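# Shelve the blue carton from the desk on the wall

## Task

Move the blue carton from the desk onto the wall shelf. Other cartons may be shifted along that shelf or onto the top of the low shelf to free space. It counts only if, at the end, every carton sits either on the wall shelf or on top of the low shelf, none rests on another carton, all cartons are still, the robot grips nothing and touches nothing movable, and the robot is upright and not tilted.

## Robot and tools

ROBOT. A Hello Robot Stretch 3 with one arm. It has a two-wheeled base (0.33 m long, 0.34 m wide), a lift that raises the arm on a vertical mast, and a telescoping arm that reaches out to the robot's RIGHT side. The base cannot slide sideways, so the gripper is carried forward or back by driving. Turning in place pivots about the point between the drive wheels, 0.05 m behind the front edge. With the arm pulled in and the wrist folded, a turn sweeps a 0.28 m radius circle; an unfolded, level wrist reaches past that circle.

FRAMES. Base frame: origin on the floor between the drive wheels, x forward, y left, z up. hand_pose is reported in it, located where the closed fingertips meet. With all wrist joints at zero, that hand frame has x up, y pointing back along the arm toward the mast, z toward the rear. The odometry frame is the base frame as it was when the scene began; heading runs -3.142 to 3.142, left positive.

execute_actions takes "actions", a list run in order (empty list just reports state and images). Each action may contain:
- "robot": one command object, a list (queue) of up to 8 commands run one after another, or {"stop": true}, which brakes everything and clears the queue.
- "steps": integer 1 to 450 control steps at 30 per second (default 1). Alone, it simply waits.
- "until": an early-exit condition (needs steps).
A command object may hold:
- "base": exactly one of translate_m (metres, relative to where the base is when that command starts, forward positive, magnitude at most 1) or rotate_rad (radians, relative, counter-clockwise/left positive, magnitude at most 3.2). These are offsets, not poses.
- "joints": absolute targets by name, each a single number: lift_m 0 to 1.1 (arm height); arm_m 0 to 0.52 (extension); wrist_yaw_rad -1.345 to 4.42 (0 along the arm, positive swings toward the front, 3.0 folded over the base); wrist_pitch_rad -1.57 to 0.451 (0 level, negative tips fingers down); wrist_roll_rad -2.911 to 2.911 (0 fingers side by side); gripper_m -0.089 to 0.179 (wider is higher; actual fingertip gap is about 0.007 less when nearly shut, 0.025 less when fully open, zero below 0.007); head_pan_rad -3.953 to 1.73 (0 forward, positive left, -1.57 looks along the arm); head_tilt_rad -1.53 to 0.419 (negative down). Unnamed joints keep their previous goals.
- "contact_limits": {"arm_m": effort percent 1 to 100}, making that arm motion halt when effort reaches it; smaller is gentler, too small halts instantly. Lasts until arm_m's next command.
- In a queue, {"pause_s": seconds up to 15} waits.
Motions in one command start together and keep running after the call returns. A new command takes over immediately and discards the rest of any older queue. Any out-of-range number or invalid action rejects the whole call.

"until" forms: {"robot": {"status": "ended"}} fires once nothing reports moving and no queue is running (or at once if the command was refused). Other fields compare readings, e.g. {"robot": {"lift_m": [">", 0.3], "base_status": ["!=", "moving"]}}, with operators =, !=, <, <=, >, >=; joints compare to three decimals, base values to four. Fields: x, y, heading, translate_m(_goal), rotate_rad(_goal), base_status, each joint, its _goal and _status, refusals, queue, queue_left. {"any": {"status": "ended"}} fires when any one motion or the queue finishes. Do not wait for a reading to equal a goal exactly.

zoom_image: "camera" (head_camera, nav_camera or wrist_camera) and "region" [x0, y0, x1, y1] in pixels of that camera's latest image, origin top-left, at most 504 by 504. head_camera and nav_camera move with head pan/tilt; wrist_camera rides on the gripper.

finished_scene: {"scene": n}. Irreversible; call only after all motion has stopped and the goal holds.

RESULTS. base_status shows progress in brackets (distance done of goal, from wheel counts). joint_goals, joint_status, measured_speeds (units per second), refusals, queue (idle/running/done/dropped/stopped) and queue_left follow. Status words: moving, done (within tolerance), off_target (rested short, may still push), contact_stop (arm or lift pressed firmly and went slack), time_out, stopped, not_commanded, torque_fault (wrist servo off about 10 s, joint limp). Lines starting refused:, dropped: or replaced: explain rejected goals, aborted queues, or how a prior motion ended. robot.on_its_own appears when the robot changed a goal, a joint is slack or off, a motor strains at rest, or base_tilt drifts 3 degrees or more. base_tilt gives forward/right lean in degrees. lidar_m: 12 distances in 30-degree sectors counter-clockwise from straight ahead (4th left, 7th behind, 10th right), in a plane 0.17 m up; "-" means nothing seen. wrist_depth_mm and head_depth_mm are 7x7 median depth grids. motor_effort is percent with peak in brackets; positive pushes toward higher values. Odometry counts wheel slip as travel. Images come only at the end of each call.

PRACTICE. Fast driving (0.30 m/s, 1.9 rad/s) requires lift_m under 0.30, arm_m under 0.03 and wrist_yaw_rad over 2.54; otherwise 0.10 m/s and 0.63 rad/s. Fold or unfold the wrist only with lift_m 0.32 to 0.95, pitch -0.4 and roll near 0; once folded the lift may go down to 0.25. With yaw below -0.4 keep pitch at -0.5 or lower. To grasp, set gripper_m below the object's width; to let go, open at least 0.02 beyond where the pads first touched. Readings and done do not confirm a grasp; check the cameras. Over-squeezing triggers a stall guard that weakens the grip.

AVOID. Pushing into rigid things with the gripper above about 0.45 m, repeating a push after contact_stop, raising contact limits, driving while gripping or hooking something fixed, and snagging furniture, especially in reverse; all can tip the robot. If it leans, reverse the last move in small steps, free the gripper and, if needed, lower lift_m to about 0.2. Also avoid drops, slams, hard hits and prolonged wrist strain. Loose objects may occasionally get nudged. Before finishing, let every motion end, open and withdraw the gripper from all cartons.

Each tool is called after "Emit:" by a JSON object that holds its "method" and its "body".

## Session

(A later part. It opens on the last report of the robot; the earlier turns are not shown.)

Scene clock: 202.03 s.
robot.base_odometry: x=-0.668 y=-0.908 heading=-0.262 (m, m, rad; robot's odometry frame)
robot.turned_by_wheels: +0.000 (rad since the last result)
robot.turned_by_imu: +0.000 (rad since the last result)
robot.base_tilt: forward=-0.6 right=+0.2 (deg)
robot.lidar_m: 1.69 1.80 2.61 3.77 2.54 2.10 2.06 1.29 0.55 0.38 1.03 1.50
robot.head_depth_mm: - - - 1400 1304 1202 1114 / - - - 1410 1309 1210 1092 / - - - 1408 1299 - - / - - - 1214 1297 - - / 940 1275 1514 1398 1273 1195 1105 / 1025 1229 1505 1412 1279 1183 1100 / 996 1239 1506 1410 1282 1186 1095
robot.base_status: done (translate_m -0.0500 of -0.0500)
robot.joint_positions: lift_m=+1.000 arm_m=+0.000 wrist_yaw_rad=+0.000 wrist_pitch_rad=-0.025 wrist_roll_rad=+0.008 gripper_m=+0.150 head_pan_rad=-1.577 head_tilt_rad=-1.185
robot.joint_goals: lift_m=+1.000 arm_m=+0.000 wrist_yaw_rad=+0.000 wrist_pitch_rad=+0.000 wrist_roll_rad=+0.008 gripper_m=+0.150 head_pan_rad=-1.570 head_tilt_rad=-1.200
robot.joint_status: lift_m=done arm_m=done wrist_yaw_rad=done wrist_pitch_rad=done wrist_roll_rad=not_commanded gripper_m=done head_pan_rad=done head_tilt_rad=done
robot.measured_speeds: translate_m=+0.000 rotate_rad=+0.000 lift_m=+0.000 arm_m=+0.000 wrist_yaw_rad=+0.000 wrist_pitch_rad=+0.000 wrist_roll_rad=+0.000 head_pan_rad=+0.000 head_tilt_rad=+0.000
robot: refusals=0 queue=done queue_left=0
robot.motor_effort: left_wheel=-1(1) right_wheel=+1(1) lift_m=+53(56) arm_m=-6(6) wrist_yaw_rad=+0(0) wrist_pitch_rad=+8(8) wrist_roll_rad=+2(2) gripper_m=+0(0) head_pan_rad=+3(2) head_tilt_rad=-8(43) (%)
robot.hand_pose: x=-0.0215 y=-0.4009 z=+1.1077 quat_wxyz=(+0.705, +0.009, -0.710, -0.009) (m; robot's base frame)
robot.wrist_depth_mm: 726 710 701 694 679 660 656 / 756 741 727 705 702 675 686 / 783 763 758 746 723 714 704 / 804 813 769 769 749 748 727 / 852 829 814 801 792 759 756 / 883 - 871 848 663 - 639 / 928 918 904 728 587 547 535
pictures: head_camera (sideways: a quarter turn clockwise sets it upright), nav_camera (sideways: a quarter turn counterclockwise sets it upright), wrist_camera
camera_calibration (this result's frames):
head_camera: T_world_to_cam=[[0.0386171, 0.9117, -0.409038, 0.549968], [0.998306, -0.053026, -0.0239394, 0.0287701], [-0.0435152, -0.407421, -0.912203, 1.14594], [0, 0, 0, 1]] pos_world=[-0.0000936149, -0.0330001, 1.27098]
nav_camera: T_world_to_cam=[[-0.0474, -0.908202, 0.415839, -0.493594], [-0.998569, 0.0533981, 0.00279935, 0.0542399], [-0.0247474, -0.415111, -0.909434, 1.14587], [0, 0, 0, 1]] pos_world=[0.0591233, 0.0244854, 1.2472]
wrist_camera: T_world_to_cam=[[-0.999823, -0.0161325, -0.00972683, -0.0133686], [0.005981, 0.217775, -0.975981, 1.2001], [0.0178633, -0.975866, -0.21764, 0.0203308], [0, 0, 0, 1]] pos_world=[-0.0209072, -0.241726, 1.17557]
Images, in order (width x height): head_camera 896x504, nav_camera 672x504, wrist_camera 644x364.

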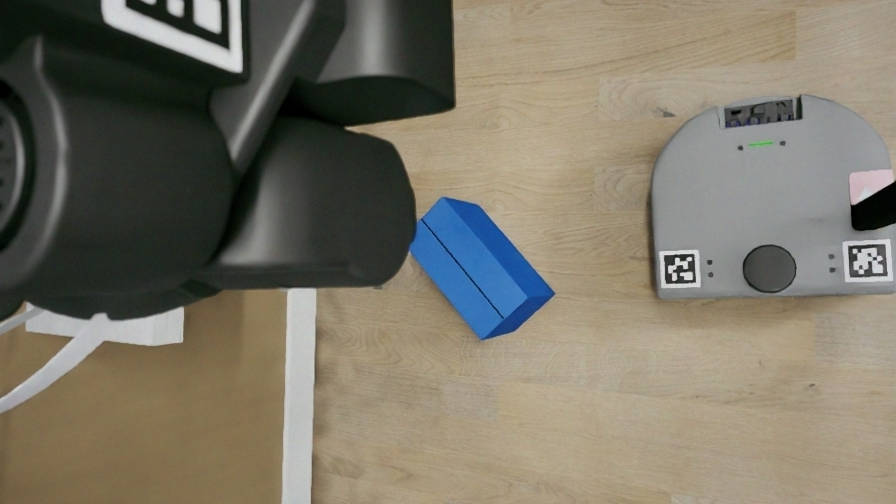

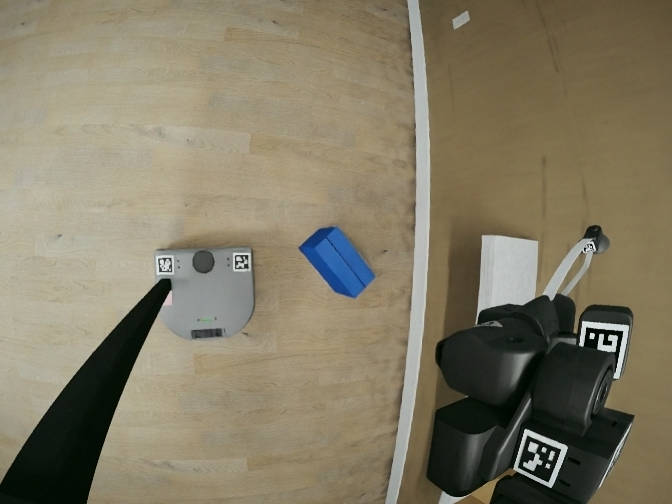

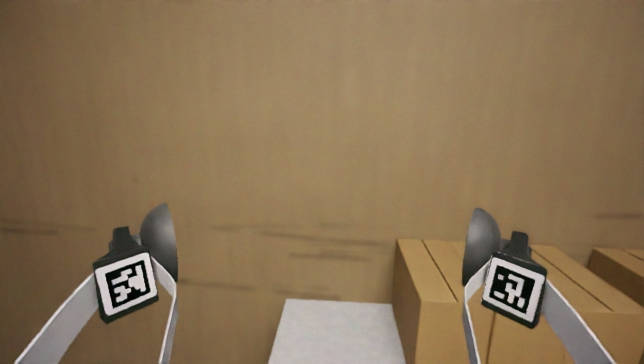

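Emit:
{"method": "execute_actions", "body": {"actions": [{"robot":[{"joints":{"wrist_pitch_rad":-1.57,"wrist_roll_rad":0.89,"gripper_m":0.179,"arm_m":0.3,"lift_m":0.6}}],"steps":300,"until":{"robot":{"status":"ended"}}}]}}

Scene clock: 209.83 s.
robot.base_odometry: x=-0.668 y=-0.908 heading=-0.262 (m, m, rad; robot's odometry frame)
robot.turned_by_wheels: +0.000 (rad since the last result)
robot.turned_by_imu: +0.001 (rad since the last result)
robot.base_tilt: forward=-0.8 right=+0.2 (deg)
robot.lidar_m: 1.69 1.80 2.60 3.78 2.54 2.10 2.07 1.28 0.55 0.38 1.03 1.50
robot.head_depth_mm: 722 880 1510 1417 1307 1206 - / 758 1219 1501 1434 1320 - - / 911 853 - 1412 1303 - - / 907 857 - 1217 1295 - - / 920 1230 1516 1405 1282 1195 1108 / 1000 1236 1509 1414 1290 1195 1098 / 997 1240 1507 1405 1288 1186 1099
robot.base_status: done (translate_m -0.0500 of -0.0500)
robot.joint_positions: lift_m=+0.600 arm_m=+0.300 wrist_yaw_rad=+0.000 wrist_pitch_rad=-1.557 wrist_roll_rad=+0.885 gripper_m=+0.179 head_pan_rad=-1.577 head_tilt_rad=-1.186
robot.joint_goals: lift_m=+0.600 arm_m=+0.300 wrist_yaw_rad=+0.000 wrist_pitch_rad=-1.570 wrist_roll_rad=+0.890 gripper_m=+0.179 head_pan_rad=-1.570 head_tilt_rad=-1.200
robot.joint_status: lift_m=done arm_m=done wrist_yaw_rad=done wrist_pitch_rad=done wrist_roll_rad=done gripper_m=done head_pan_rad=done head_tilt_rad=done
robot.measured_speeds: translate_m=+0.000 rotate_rad=+0.000 lift_m=+0.000 arm_m=+0.000 wrist_yaw_rad=+0.000 wrist_pitch_rad=+0.000 wrist_roll_rad=+0.000 head_pan_rad=+0.000 head_tilt_rad=+0.000
robot: refusals=0 queue=done queue_left=0
robot.motor_effort: left_wheel=-1(0) right_wheel=+1(2) lift_m=+27(54) arm_m=+6(4) wrist_yaw_rad=+0(0) wrist_pitch_rad=-3(6) wrist_roll_rad=+3(5) gripper_m=+1(82) head_pan_rad=+3(2) head_tilt_rad=-8(8) (%)
robot.hand_pose: x=-0.0216 y=-0.4239 z=+0.4826 quat_wxyz=(+0.239, +0.236, -0.670, -0.662) (m; robot's base frame)
robot.wrist_depth_mm: 604 601 607 596 601 602 606 / 629 621 614 614 620 625 623 / 649 641 645 636 637 645 649 / 663 664 668 665 667 667 660 / 694 694 687 687 691 - - / 713 723 722 726 721 - - / 750 740 749 749 738 - -
pictures: head_camera (sideways: a quarter turn clockwise sets it upright), nav_camera (sideways: a quarter turn counterclockwise sets it upright), wrist_camera
camera_calibration (this result's frames):
head_camera: T_world_to_cam=[[0.0386179, 0.911801, -0.408812, 0.549673], [0.998306, -0.0530203, -0.0239511, 0.0287853], [-0.043514, -0.407194, -0.912304, 1.14607], [0, 0, 0, 1]] pos_world=[-0.0000935774, -0.0329924, 1.27097]
nav_camera: T_world_to_cam=[[-0.0474009, -0.908305, 0.415613, -0.4933], [-0.998569, 0.0533977, 0.00281114, 0.0542245], [-0.0247462, -0.414885, -0.909537, 1.14601], [0, 0, 0, 1]] pos_world=[0.0591234, 0.024499, 1.24721]
wrist_camera: T_world_to_cam=[[-0.630908, 0.7754, -0.0266405, 0.331805], [0.75943, 0.624214, 0.183365, 0.224096], [0.158811, 0.0954549, -0.982684, 0.688182], [0, 0, 0, 1]] pos_world=[-0.070137, -0.462856, 0.644013]
Images, in order (width x height): head_camera 896x504, nav_camera 672x504, wrist_camera 644x364.

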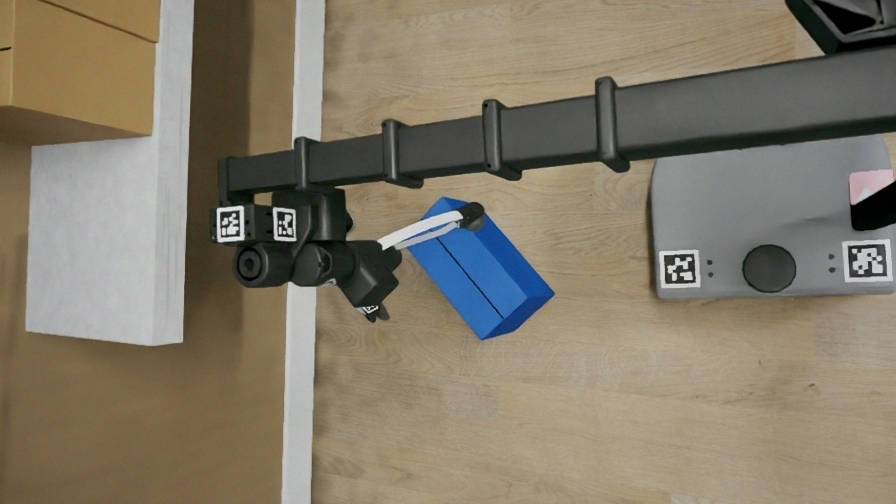

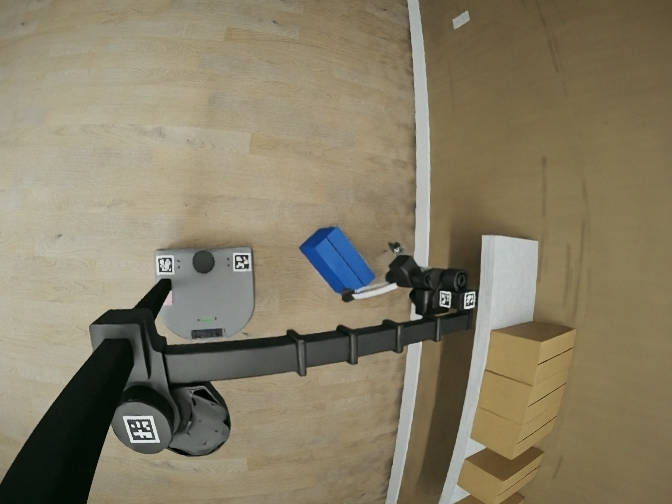

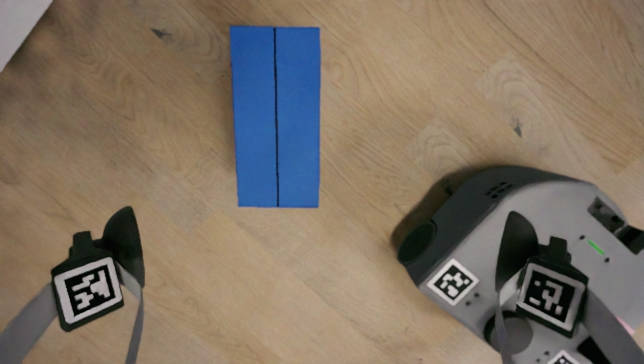

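Emit:
{"method": "execute_actions", "body": {"actions": [{"robot":[{"joints":{"arm_m":0.37}},{"joints":{"lift_m":0.36}}],"steps":300,"until":{"robot":{"status":"ended"}}}]}}

Scene clock: 216.37 s.
robot.base_odometry: x=-0.668 y=-0.908 heading=-0.262 (m, m, rad; robot's odometry frame)
robot.turned_by_wheels: +0.000 (rad since the last result)
robot.turned_by_imu: +0.001 (rad since the last result)
robot.base_tilt: forward=-0.7 right=+0.2 (deg)
robot.lidar_m: 1.69 1.80 2.61 3.77 2.54 2.10 2.07 1.29 0.55 0.38 1.03 1.50
robot.head_depth_mm: 725 875 1509 1433 1311 1203 - / 758 1215 1496 1425 1303 1211 - / 911 1217 1499 1406 1301 - - / 904 1223 1475 1215 1286 - - / 922 1231 1512 1413 1280 1187 1107 / 998 1226 1515 1415 1290 1188 1103 / 996 1228 1502 1410 1288 1192 1094
robot.base_status: done (translate_m -0.0500 of -0.0500)
robot.joint_positions: lift_m=+0.360 arm_m=+0.370 wrist_yaw_rad=+0.000 wrist_pitch_rad=-1.557 wrist_roll_rad=+0.885 gripper_m=+0.179 head_pan_rad=-1.577 head_tilt_rad=-1.186
robot.joint_goals: lift_m=+0.360 arm_m=+0.370 wrist_yaw_rad=+0.000 wrist_pitch_rad=-1.570 wrist_roll_rad=+0.890 gripper_m=+0.179 head_pan_rad=-1.570 head_tilt_rad=-1.200
robot.joint_status: lift_m=done arm_m=done wrist_yaw_rad=done wrist_pitch_rad=done wrist_roll_rad=done gripper_m=done head_pan_rad=done head_tilt_rad=done
robot.measured_speeds: translate_m=+0.000 rotate_rad=+0.000 lift_m=+0.000 arm_m=+0.000 wrist_yaw_rad=+0.000 wrist_pitch_rad=+0.000 wrist_roll_rad=+0.000 head_pan_rad=+0.000 head_tilt_rad=+0.000
robot: refusals=0 queue=done queue_left=0
robot.motor_effort: left_wheel=-1(0) right_wheel=+1(1) lift_m=+28(28) arm_m=+5(4) wrist_yaw_rad=+0(1) wrist_pitch_rad=-3(3) wrist_roll_rad=+3(3) gripper_m=+1(0) head_pan_rad=+3(2) head_tilt_rad=-8(7) (%)
robot.hand_pose: x=-0.0216 y=-0.4938 z=+0.2426 quat_wxyz=(+0.239, +0.236, -0.670, -0.662) (m; robot's base frame)
robot.wrist_depth_mm: 377 375 204 202 368 374 374 / 388 383 211 209 384 385 386 / 398 397 219 215 399 398 398 / 414 413 227 224 410 414 414 / 426 424 236 231 421 426 422 / 439 443 244 240 443 443 - / 465 457 455 249 460 454 -
pictures: head_camera (sideways: a quarter turn clockwise sets it upright), nav_camera (sideways: a quarter turn counterclockwise sets it upright), wrist_camera
camera_calibration (this result's frames):
head_camera: T_world_to_cam=[[0.0386178, 0.911801, -0.408811, 0.549673], [0.998306, -0.0530202, -0.0239511, 0.0287853], [-0.0435139, -0.407194, -0.912305, 1.14607], [0, 0, 0, 1]] pos_world=[-0.0000935734, -0.0329924, 1.27097]
nav_camera: T_world_to_cam=[[-0.0474008, -0.908306, 0.415613, -0.4933], [-0.998569, 0.0533976, 0.00281116, 0.0542245], [-0.0247461, -0.414885, -0.909537, 1.14601], [0, 0, 0, 1]] pos_world=[0.0591234, 0.024499, 1.24721]
wrist_camera: T_world_to_cam=[[-0.630908, 0.775411, -0.0263191, 0.379535], [0.75943, 0.624138, 0.183624, 0.311632], [0.158811, 0.0958623, -0.982644, 0.459202], [0, 0, 0, 1]] pos_world=[-0.070137, -0.532817, 0.403998]
Images, in order (width x height): head_camera 896x504, nav_camera 672x504, wrist_camera 644x364.

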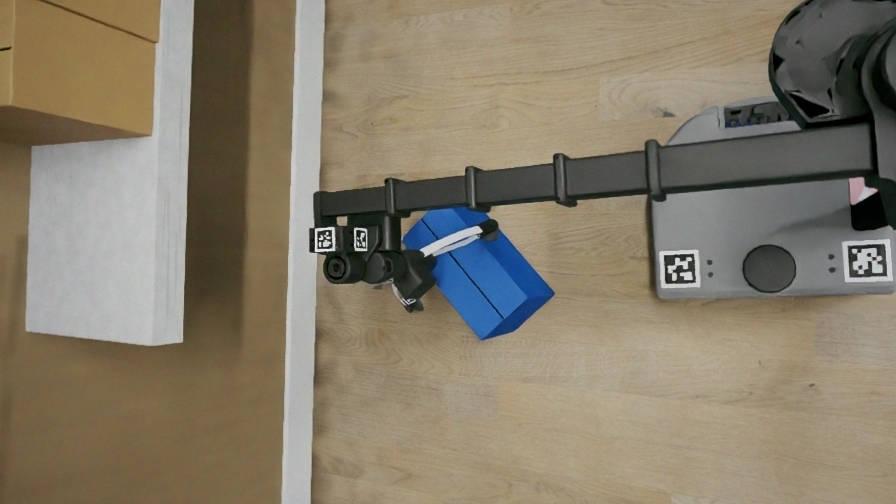

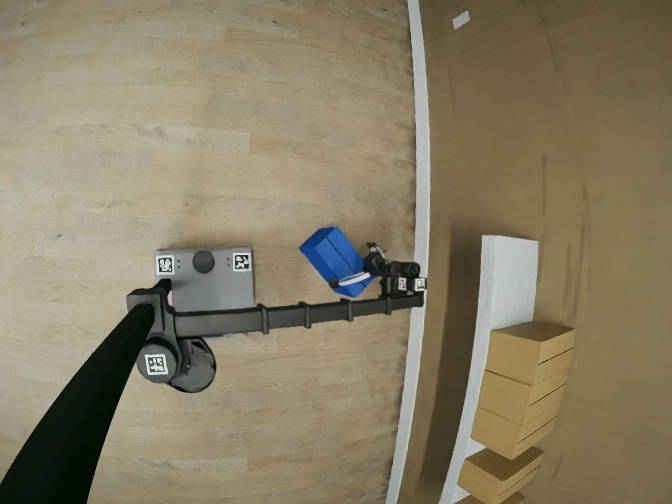

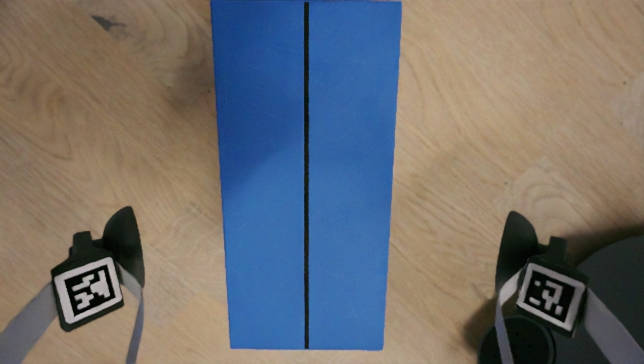

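Emit:
{"method": "execute_actions", "body": {"actions": [{"robot":[{"joints":{"lift_m":0.24}},{"joints":{"gripper_m":0.06}},{"pause_s":1.5},{"joints":{"lift_m":0.5}},{"joints":{"arm_m":0.16,"lift_m":0.97,"wrist_roll_rad":0.0}},{"base":{"rotate_rad":-1.571}},{"base":{"translate_m":0.24}},{"base":{"rotate_rad":1.571}}],"steps":450,"until":{"robot":{"status":"ended"}}},{"steps":450,"until":{"robot":{"status":"ended"}}},{"robot":{"joints":{"head_tilt_rad":-0.9}},"steps":60,"until":{"robot":{"status":"ended"}}}]}}

Scene clock: 243.97 s.
robot.base_odometry: x=-0.730 y=-1.140 heading=-0.262 (m, m, rad; robot's odometry frame)
robot.turned_by_wheels: +0.000 (rad since the last result)
robot.turned_by_imu: +0.002 (rad since the last result)
robot.base_tilt: forward=-0.8 right=+0.1 (deg)
robot.lidar_m: 1.68 1.78 2.58 3.54 2.30 2.13 2.08 0.97 0.75 0.73 0.78 1.13
robot.head_depth_mm: 607 - 642 680 1367 1278 1130 / 602 - 774 766 1369 1280 1128 / 604 - - 783 446 403 1131 / 621 - - - 444 402 1110 / 634 738 873 855 454 410 1107 / 636 738 878 1082 1379 1269 1126 / 638 740 879 1083 1373 1272 1121
robot.base_status: done (rotate_rad +1.5709 of +1.5710)
robot.joint_positions: lift_m=+0.970 arm_m=+0.160 wrist_yaw_rad=+0.000 wrist_pitch_rad=-1.563 wrist_roll_rad=+0.005 gripper_m=+0.084 head_pan_rad=-1.576 head_tilt_rad=-0.903
robot.joint_goals: lift_m=+0.970 arm_m=+0.160 wrist_yaw_rad=+0.000 wrist_pitch_rad=-1.570 wrist_roll_rad=+0.000 gripper_m=+0.083 head_pan_rad=-1.570 head_tilt_rad=-0.900
robot.joint_status: lift_m=done arm_m=done wrist_yaw_rad=done wrist_pitch_rad=done wrist_roll_rad=done gripper_m=done head_pan_rad=done head_tilt_rad=done
robot.measured_speeds: translate_m=+0.000 rotate_rad=+0.000 lift_m=+0.000 arm_m=+0.000 wrist_yaw_rad=+0.000 wrist_pitch_rad=+0.000 wrist_roll_rad=+0.000 head_pan_rad=+0.000 head_tilt_rad=+0.000
robot: refusals=0 queue=done queue_left=0
robot.on_its_own: gripper_m is held at +0.083, not at your +0.060, by its stall guard, which is not easing now
robot.motor_effort: left_wheel=-3(11) right_wheel=+4(9) lift_m=+54(61) arm_m=-6(4) wrist_yaw_rad=+0(1) wrist_pitch_rad=-1(7) wrist_roll_rad=-3(3) gripper_m=-19(100) head_pan_rad=+2(3) head_tilt_rad=+2(23) (%)
robot.hand_pose: x=-0.0216 y=-0.2833 z=+0.8518 quat_wxyz=(+0.501, +0.497, -0.503, -0.500) (m; robot's base frame)
robot.wrist_depth_mm: 959 965 111 111 111 348 979 / 995 985 114 114 114 998 - / - - 118 118 118 - - / - - 122 123 122 - - / - - 127 127 127 - - / - - 131 131 132 - - / - - 137 136 136 - -
pictures: head_camera (sideways: a quarter turn clockwise sets it upright), nav_camera (sideways: a quarter turn counterclockwise sets it upright), wrist_camera
camera_calibration (this result's frames):
head_camera: T_world_to_cam=[[0.0372099, 0.76156, -0.647025, 0.860005], [0.998317, -0.0571501, -0.0098542, 0.0104389], [-0.0444821, -0.645569, -0.762405, 0.951236], [0, 0, 0, 1]] pos_world=[-0.000109027, -0.0402598, 1.28177]
nav_camera: T_world_to_cam=[[-0.0459861, -0.75631, 0.652596, -0.802031], [-0.998611, 0.0516145, -0.0105512, 0.0716225], [-0.0257034, -0.652175, -0.757633, 0.948559], [0, 0, 0, 1]] pos_world=[0.059022, 0.00834551, 1.24282]
wrist_camera: T_world_to_cam=[[-0.999846, 0.0071219, -0.0160358, -0.00207821], [0.0040296, 0.982694, 0.18519, 0.152215], [0.0170772, 0.185097, -0.982572, 1.05985], [0, 0, 0, 1]] pos_world=[-0.0207905, -0.345741, 1.01316]
Images, in order (width x height): head_camera 896x504, nav_camera 672x504, wrist_camera 644x364.

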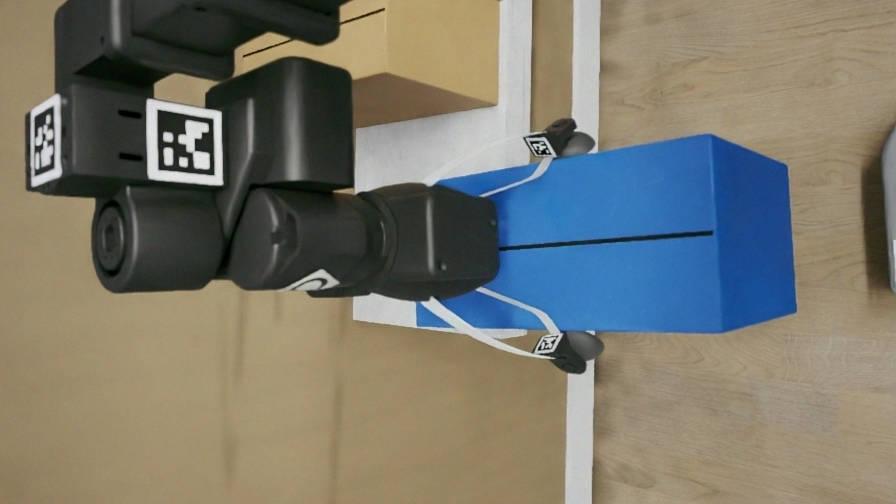

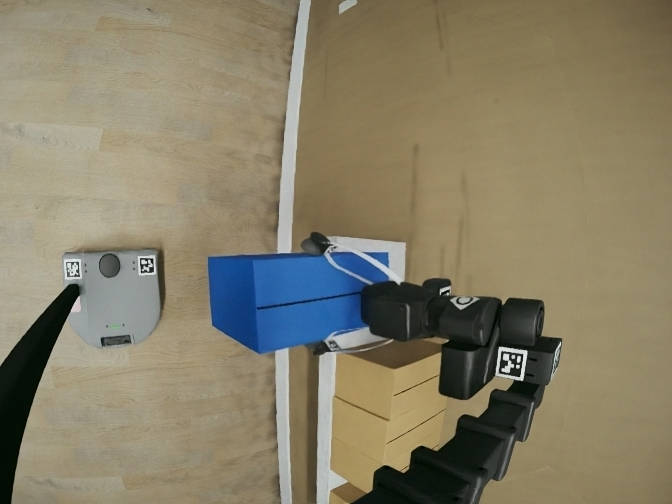

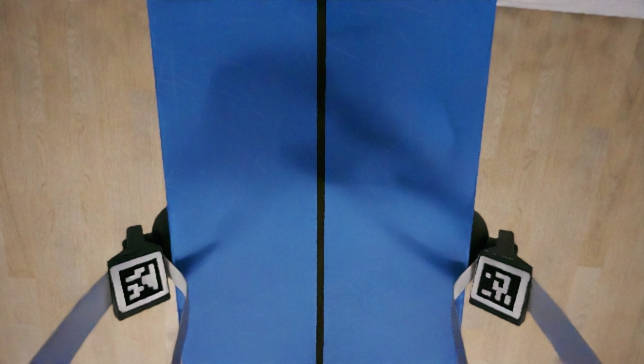

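Emit:
{"method": "execute_actions", "body": {"actions": [{"robot":[{"base":{"translate_m":-0.05},"joints":{"lift_m":1.0}},{"joints":{"arm_m":0.47},"contact_limits":{"arm_m":25}},{"joints":{"lift_m":0.93}}],"steps":450,"until":{"robot":{"status":"ended"}}}]}}

Scene clock: 254.03 s.
robot.base_odometry: x=-0.778 y=-1.127 heading=-0.262 (m, m, rad; robot's odometry frame)
robot.turned_by_wheels: +0.000 (rad since the last result)
robot.turned_by_imu: +0.000 (rad since the last result)
robot.base_tilt: forward=-0.8 right=+0.0 (deg)
robot.lidar_m: 1.72 1.84 2.66 3.55 2.26 2.07 2.04 0.97 0.75 0.73 0.77 1.12
robot.head_depth_mm: 615 - - 700 1371 1282 1134 / - 764 681 679 1358 1285 1135 / - 730 824 771 1365 1275 1135 / - - 681 676 1362 1275 1130 / 631 734 803 765 1365 1270 1129 / 633 733 873 1041 1368 1276 1124 / 634 736 872 1075 1369 1266 1120
robot.base_status: done (translate_m -0.0500 of -0.0500)
robot.joint_positions: lift_m=+0.937 arm_m=+0.470 wrist_yaw_rad=+0.000 wrist_pitch_rad=-1.565 wrist_roll_rad=+0.004 gripper_m=+0.084 head_pan_rad=-1.576 head_tilt_rad=-0.902
robot.joint_goals: lift_m=+0.937 arm_m=+0.470 wrist_yaw_rad=+0.000 wrist_pitch_rad=-1.570 wrist_roll_rad=+0.000 gripper_m=+0.083 head_pan_rad=-1.570 head_tilt_rad=-0.900
robot.joint_status: lift_m=contact_stop arm_m=done wrist_yaw_rad=done wrist_pitch_rad=done wrist_roll_rad=done gripper_m=done head_pan_rad=done head_tilt_rad=done
robot.measured_speeds: translate_m=+0.000 rotate_rad=+0.002 lift_m=+0.009 arm_m=+0.001 wrist_yaw_rad=+0.000 wrist_pitch_rad=+0.000 wrist_roll_rad=+0.000 head_pan_rad=+0.000 head_tilt_rad=+0.000
robot: refusals=0 queue=dropped queue_left=0
robot.on_its_own: gripper_m is held at +0.083, not at your +0.060, by its stall guard, which is not easing now; lift_m is slack since a contact_stop, until your next command for it (your +0.930 is given up)
robot.motor_effort: left_wheel=-2(10) right_wheel=+2(6) lift_m=+25(56) arm_m=+3(7) wrist_yaw_rad=+0(0) wrist_pitch_rad=+0(1) wrist_roll_rad=-3(3) gripper_m=-19(19) head_pan_rad=+2(2) head_tilt_rad=+2(1) (%)
robot.contact_limits: arm_m 25 (drawing in: default 33, maximum 54; extending or still: default 44, maximum 72)
robot.hand_pose: x=-0.0216 y=-0.5920 z=+0.8196 quat_wxyz=(+0.500, +0.497, -0.502, -0.500) (m; robot's base frame)
robot.wrist_depth_mm: 381 276 110 110 110 201 168 / 966 851 114 114 114 218 165 / - - 118 117 118 213 163 / - - 121 122 122 223 160 / - - 126 126 126 207 158 / - - 131 131 131 - 156 / - - 136 135 136 225 147
pictures: head_camera (sideways: a quarter turn clockwise sets it upright), nav_camera (sideways: a quarter turn counterclockwise sets it upright), wrist_camera
camera_calibration (this result's frames):
head_camera: T_world_to_cam=[[0.0372104, 0.761092, -0.647576, 0.860723], [0.998317, -0.057161, -0.00981661, 0.0103899], [-0.0444874, -0.646121, -0.761938, 0.950628], [0, 0, 0, 1]] pos_world=[-0.000109257, -0.0402743, 1.2818]
nav_camera: T_world_to_cam=[[-0.0459865, -0.755837, 0.653143, -0.802745], [-0.998611, 0.0516106, -0.0105848, 0.0716662], [-0.0257088, -0.652723, -0.757161, 0.947945], [0, 0, 0, 1]] pos_world=[0.0590218, 0.00830255, 1.24281]
wrist_camera: T_world_to_cam=[[-0.99985, 0.00666167, -0.0160169, -0.000683584], [0.00354072, 0.982257, 0.187507, 0.459455], [0.0169819, 0.187422, -0.982133, 1.08636], [0, 0, 0, 1]] pos_world=[-0.0207587, -0.654906, 0.980791]
Images, in order (width x height): head_camera 896x504, nav_camera 672x504, wrist_camera 644x364.

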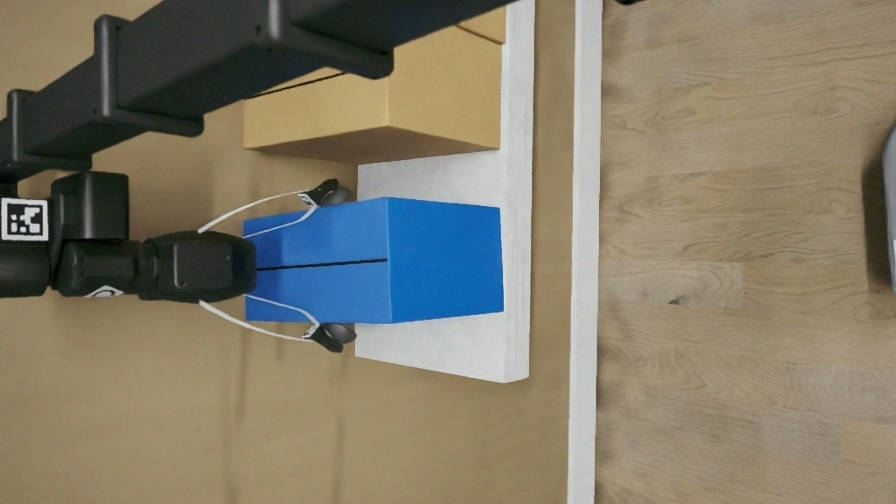

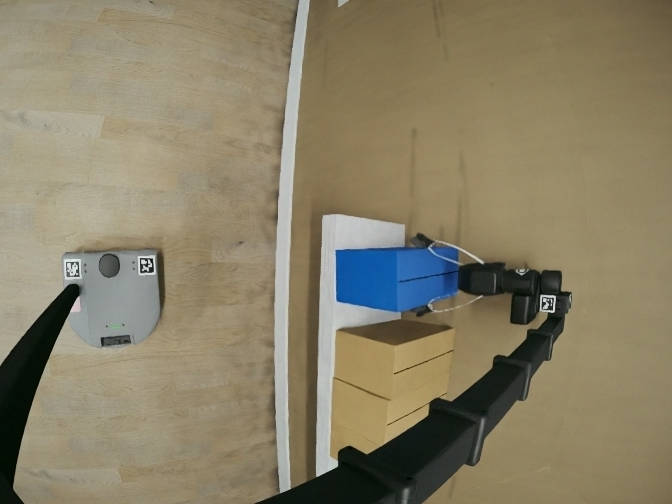

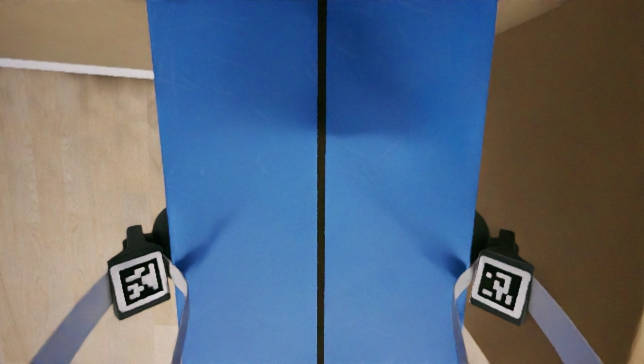

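Seated on the shelf. Releasing and lifting straight up.

Emit:
{"method": "execute_actions", "body": {"actions": [{"robot":[{"joints":{"gripper_m":0.15}},{"pause_s":0.5},{"joints":{"lift_m":1.08}},{"joints":{"arm_m":0.0}}],"steps":450,"until":{"robot":{"status":"ended"}}},{"robot":{"joints":{"head_pan_rad":-1.9,"head_tilt_rad":-0.75}},"steps":60,"until":{"robot":{"status":"ended"}}}]}}

Scene clock: 264.53 s.
robot.base_odometry: x=-0.778 y=-1.127 heading=-0.262 (m, m, rad; robot's odometry frame)
robot.turned_by_wheels: +0.000 (rad since the last result)
robot.turned_by_imu: +0.001 (rad since the last result)
robot.base_tilt: forward=-0.7 right=+0.1 (deg)
robot.lidar_m: 1.72 1.83 2.66 3.55 2.26 2.07 2.03 0.97 0.74 0.73 0.78 1.12
robot.head_depth_mm: - - - - 1432 1367 1179 / - - - - 1363 1370 1156 / - - - - 1297 1371 1141 / - - - - 751 - - / - - - - - - - / - - - - - - - / - - - - - - 1151
robot.base_status: done (translate_m -0.0500 of -0.0500)
robot.joint_positions: lift_m=+1.080 arm_m=+0.000 wrist_yaw_rad=+0.000 wrist_pitch_rad=-1.565 wrist_roll_rad=+0.004 gripper_m=+0.150 head_pan_rad=-1.893 head_tilt_rad=-0.755
robot.joint_goals: lift_m=+1.080 arm_m=+0.000 wrist_yaw_rad=+0.000 wrist_pitch_rad=-1.570 wrist_roll_rad=+0.000 gripper_m=+0.150 head_pan_rad=-1.900 head_tilt_rad=-0.750
robot.joint_status: lift_m=done arm_m=done wrist_yaw_rad=done wrist_pitch_rad=done wrist_roll_rad=done gripper_m=done head_pan_rad=done head_tilt_rad=done
robot.measured_speeds: translate_m=+0.000 rotate_rad=+0.000 lift_m=+0.000 arm_m=+0.000 wrist_yaw_rad=+0.000 wrist_pitch_rad=+0.000 wrist_roll_rad=+0.000 head_pan_rad=+0.000 head_tilt_rad=+0.000
robot: refusals=0 queue=done queue_left=0
robot.motor_effort: left_wheel=-1(5) right_wheel=+2(6) lift_m=+53(54) arm_m=-6(8) wrist_yaw_rad=+0(0) wrist_pitch_rad=+0(0) wrist_roll_rad=-3(3) gripper_m=+1(79) head_pan_rad=-3(22) head_tilt_rad=+3(21) (%)
robot.hand_pose: x=-0.0216 y=-0.1226 z=+0.9619 quat_wxyz=(+0.500, +0.498, -0.502, -0.500) (m; robot's base frame)
robot.wrist_depth_mm: - - - - - - - / - - - - - - - / - - - - - - - / - - - - - - - / - - - - - - - / - - - - - - - / - - - - - - -
pictures: head_camera (sideways: a quarter turn clockwise sets it upright), nav_camera (sideways: a quarter turn counterclockwise sets it upright), wrist_camera
camera_calibration (this result's frames):
head_camera: T_world_to_cam=[[0.239699, 0.613558, -0.75239, 0.996078], [0.930574, -0.366098, -0.00207988, 0.000731946], [-0.276725, -0.699656, -0.658714, 0.817796], [0, 0, 0, 1]] pos_world=[-0.0131355, -0.0387076, 1.28814]
nav_camera: T_world_to_cam=[[-0.246161, -0.605109, 0.757131, -0.93704], [-0.933512, 0.35813, -0.0172845, 0.0799941], [-0.260692, -0.711046, -0.653034, 0.813952], [0, 0, 0, 1]] pos_world=[0.0562039, -0.0169021, 1.24238]
wrist_camera: T_world_to_cam=[[-0.999851, 0.00642391, -0.0160148, -0.00156253], [0.00330495, 0.982229, 0.187658, -0.0284845], [0.0169357, 0.187577, -0.982104, 1.13814], [0, 0, 0, 1]] pos_world=[-0.0207434, -0.185501, 1.12309]
Images, in order (width x height): head_camera 896x504, nav_camera 672x504, wrist_camera 644x364.

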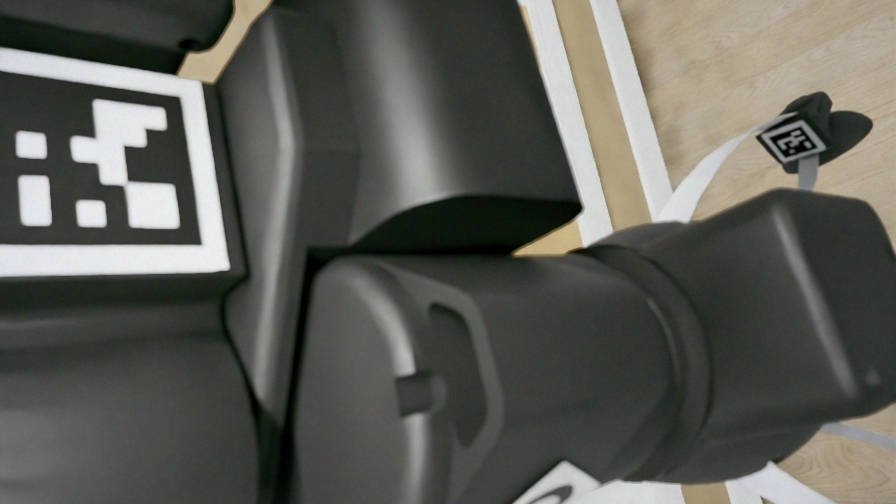

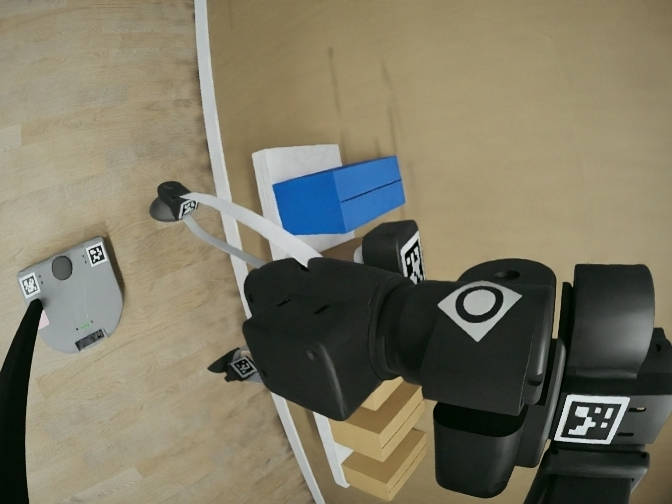

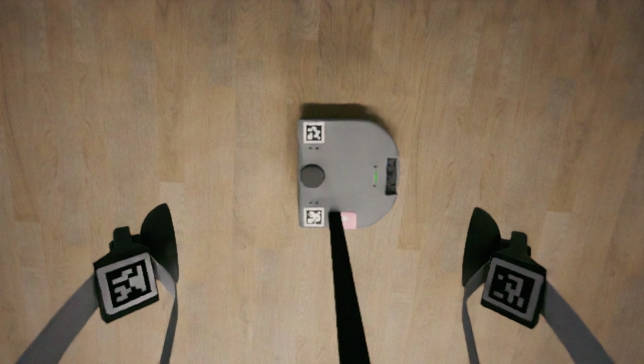

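Emit:
{"method": "finished_scene", "body": {"scene": 1}}

The scene is finished: the task was done.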